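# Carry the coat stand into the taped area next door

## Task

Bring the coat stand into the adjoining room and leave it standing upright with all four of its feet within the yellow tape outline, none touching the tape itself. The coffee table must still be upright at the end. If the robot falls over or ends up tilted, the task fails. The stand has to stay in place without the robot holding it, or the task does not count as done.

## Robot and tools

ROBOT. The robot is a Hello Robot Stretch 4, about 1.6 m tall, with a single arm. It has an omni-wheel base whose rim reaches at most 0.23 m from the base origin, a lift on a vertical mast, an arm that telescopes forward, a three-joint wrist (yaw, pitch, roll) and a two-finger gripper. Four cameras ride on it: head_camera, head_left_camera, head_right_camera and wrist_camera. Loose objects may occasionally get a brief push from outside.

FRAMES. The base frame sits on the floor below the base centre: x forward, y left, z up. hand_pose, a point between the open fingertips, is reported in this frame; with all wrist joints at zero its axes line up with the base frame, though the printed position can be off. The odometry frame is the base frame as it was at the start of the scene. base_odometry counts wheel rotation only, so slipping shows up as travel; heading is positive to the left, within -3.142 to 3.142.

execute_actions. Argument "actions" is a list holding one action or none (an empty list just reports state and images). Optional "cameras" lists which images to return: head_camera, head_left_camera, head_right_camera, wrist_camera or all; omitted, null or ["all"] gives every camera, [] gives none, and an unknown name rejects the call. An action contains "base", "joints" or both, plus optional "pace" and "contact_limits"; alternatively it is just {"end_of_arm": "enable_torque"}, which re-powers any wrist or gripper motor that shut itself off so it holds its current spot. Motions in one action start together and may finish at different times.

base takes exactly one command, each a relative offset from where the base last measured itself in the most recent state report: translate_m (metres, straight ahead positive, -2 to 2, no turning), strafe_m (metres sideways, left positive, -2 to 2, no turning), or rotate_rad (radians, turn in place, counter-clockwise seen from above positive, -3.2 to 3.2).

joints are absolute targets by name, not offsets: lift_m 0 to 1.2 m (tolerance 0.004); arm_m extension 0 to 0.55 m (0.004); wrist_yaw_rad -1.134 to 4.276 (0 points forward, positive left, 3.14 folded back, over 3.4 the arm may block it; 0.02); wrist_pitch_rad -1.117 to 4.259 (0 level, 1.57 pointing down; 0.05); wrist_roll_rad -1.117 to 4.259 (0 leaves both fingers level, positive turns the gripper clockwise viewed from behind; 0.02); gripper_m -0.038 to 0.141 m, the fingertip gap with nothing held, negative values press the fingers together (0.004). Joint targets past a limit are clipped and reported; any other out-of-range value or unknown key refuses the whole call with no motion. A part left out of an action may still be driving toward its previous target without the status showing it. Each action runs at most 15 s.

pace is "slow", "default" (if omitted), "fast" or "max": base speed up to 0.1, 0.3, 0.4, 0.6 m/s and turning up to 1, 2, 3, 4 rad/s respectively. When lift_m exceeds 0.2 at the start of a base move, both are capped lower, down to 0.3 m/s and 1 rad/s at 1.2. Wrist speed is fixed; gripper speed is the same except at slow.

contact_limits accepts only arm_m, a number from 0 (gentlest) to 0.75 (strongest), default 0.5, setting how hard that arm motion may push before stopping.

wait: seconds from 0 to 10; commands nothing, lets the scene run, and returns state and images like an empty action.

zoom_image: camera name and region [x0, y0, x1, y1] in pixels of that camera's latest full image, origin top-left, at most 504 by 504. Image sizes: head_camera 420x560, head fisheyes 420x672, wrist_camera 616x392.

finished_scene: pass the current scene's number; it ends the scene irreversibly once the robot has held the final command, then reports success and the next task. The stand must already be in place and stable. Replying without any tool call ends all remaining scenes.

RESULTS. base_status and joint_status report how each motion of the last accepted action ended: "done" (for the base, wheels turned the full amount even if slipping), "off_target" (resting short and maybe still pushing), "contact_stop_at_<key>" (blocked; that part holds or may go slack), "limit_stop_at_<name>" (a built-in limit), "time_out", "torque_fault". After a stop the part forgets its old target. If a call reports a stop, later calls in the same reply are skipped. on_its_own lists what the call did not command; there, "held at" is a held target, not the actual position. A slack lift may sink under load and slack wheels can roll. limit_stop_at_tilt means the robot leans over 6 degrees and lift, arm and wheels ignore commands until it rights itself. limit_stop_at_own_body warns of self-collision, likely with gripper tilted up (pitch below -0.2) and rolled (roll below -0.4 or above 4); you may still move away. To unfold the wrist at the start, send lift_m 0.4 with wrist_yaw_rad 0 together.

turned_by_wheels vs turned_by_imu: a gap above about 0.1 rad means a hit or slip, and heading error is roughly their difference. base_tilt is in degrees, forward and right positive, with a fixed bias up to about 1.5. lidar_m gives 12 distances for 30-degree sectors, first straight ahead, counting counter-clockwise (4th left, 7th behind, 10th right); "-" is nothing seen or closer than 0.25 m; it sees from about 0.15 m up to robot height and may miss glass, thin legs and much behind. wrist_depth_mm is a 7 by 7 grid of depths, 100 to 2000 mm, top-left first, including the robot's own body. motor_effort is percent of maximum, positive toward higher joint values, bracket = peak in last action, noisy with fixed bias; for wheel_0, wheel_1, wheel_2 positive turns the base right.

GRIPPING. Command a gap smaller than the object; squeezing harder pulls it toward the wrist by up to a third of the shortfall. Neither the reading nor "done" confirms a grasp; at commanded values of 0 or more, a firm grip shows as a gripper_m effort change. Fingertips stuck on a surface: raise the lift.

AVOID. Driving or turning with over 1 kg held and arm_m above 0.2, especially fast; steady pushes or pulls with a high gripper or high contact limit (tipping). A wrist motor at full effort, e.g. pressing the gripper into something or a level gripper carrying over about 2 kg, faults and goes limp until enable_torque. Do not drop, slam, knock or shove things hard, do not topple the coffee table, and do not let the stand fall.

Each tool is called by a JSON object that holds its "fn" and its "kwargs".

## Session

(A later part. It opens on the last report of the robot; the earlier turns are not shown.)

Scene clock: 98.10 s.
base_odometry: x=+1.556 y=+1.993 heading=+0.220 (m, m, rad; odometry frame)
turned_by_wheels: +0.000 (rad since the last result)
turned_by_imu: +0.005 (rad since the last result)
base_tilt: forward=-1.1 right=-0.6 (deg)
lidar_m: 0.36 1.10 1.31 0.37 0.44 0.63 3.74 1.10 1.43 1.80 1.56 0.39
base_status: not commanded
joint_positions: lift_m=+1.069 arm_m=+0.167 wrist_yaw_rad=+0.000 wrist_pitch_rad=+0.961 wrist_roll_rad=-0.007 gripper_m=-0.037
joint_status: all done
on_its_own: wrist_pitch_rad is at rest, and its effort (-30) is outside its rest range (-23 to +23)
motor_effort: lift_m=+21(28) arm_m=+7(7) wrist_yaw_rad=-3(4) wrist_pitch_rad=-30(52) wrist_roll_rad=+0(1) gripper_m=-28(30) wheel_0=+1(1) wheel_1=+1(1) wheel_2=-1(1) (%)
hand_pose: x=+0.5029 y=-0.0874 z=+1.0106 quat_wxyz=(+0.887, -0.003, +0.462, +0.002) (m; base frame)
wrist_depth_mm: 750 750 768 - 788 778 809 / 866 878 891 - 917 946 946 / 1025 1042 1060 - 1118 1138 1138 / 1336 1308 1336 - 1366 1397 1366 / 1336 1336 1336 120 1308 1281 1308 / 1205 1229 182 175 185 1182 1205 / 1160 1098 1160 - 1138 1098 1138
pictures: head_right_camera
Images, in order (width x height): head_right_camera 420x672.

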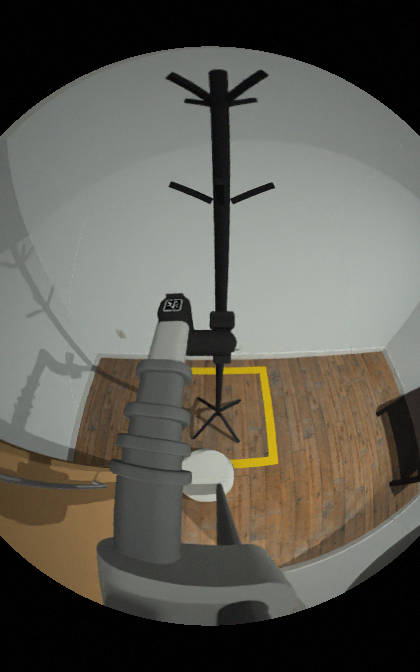

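{"fn": "execute_actions", "kwargs": {"actions": [{"joints":{"gripper_m":0.08,"arm_m":0.155}}], "cameras": []}}

{"fn": "execute_actions", "kwargs": {"actions": [{"joints":{"arm_m":0.06},"pace":"fast"}]}}

Scene clock: 103.97 s.
base_odometry: x=+1.556 y=+1.993 heading=+0.220 (m, m, rad; odometry frame)
turned_by_wheels: +0.000 (rad since the last result)
turned_by_imu: +0.002 (rad since the last result)
base_tilt: forward=-1.0 right=-0.6 (deg)
lidar_m: 0.34 1.11 1.29 0.36 0.45 0.63 3.73 1.13 1.42 1.80 1.54 0.39
base_status: not commanded
joint_positions: lift_m=+1.069 arm_m=+0.156 wrist_yaw_rad=+0.000 wrist_pitch_rad=+0.952 wrist_roll_rad=-0.007 gripper_m=+0.080
joint_status: all done
motor_effort: lift_m=+17(21) arm_m=-7(12) wrist_yaw_rad=-1(5) wrist_pitch_rad=-5(31) wrist_roll_rad=-1(2) gripper_m=-2(27) wheel_0=+1(1) wheel_1=+1(1) wheel_2=-1(2) (%)
hand_pose: x=+0.4945 y=-0.0874 z=+1.0124 quat_wxyz=(+0.889, -0.003, +0.458, +0.002) (m; base frame)
wrist_depth_mm: 750 759 768 - 778 788 809 / 842 854 891 - 931 931 960 / 1025 1025 1060 - 1118 1182 1160 / 1281 1308 1336 105 1366 1397 1397 / 1366 1366 1336 133 1336 1336 1336 / 1229 1255 223 168 1205 1229 1205 / 1138 1182 1160 - 1138 1118 1138
pictures: none
No camera images: the call's "cameras" was empty. Leave "cameras" out to get every camera's image.

Scene clock: 105.03 s.
base_odometry: x=+1.556 y=+1.993 heading=+0.220 (m, m, rad; odometry frame)
turned_by_wheels: +0.000 (rad since the last result)
turned_by_imu: +0.000 (rad since the last result)
base_tilt: forward=-1.1 right=-0.5 (deg)
lidar_m: 0.35 1.11 1.33 0.37 0.43 0.62 3.72 1.12 1.42 1.81 1.56 0.38
base_status: not commanded
joint_positions: lift_m=+1.069 arm_m=+0.062 wrist_yaw_rad=+0.000 wrist_pitch_rad=+0.951 wrist_roll_rad=-0.007 gripper_m=+0.080
joint_status: all done
motor_effort: lift_m=+17(17) arm_m=-9(8) wrist_yaw_rad=-2(0) wrist_pitch_rad=-5(4) wrist_roll_rad=-2(2) gripper_m=-2(2) wheel_0=+1(1) wheel_1=+1(1) wheel_2=-1(2) (%)
hand_pose: x=+0.3999 y=-0.0874 z=+1.0125 quat_wxyz=(+0.889, -0.003, +0.458, +0.002) (m; base frame)
wrist_depth_mm: 854 842 866 163 891 917 904 / 976 976 991 195 1042 1060 1078 / 1182 1182 1229 239 1281 1255 1308 / 1397 1430 1430 1397 1430 1430 1464 / 1366 1336 1336 1281 1308 1308 1308 / 1255 1255 223 615 1182 1205 1229 / 1160 1138 1118 - 1138 1118 1118
pictures: head_camera, head_left_camera, head_right_camera, wrist_camera
camera_calibration (this result's frames):
wrist_camera: T_world_to_cam=[[-0.0323034, -0.99946, -0.00601483, -0.06826], [-0.833149, 0.0302514, -0.552221, 0.943144], [0.552105, -0.0128274, -0.833676, 0.851232], [0, 0, 0, 1]] pos_world=[0.313605, -0.0858355, 1.23007]
Images, in order (width x height): head_camera 420x560, head_left_camera 420x672, head_right_camera 420x672, wrist_camera 616x392.

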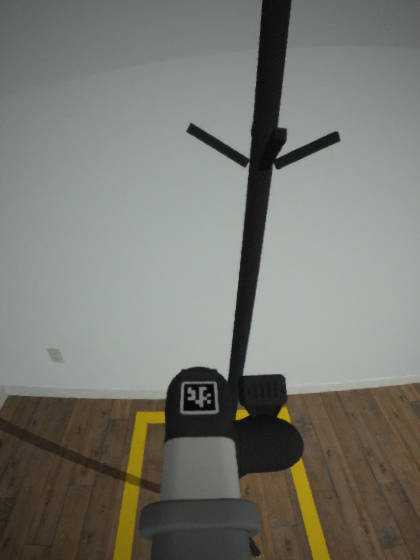

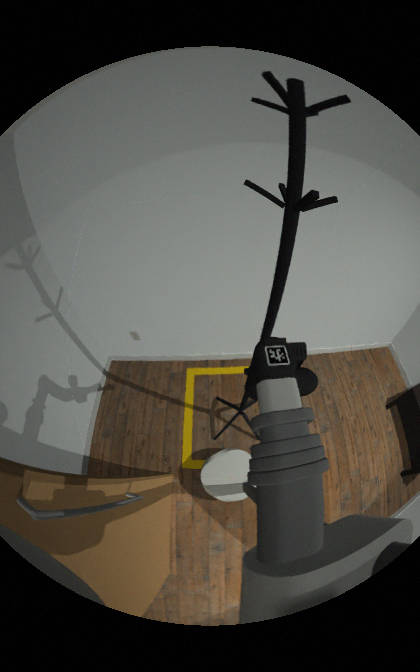

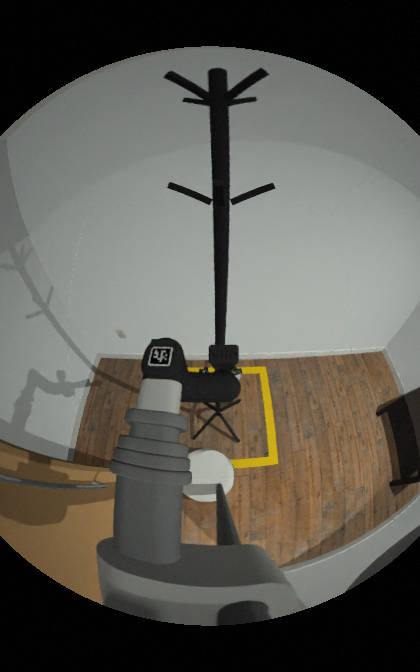

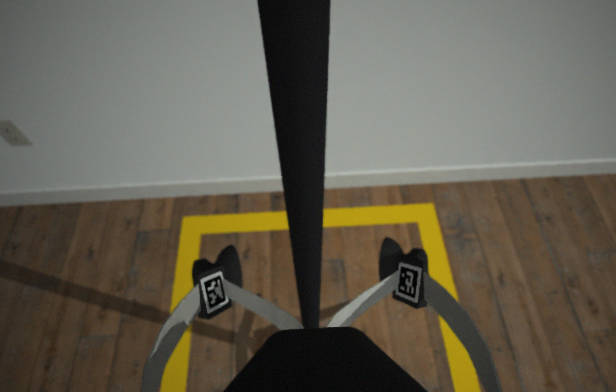

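{"fn": "finished_scene", "kwargs": {"scene": 2}}

The scene is finished: the task was done.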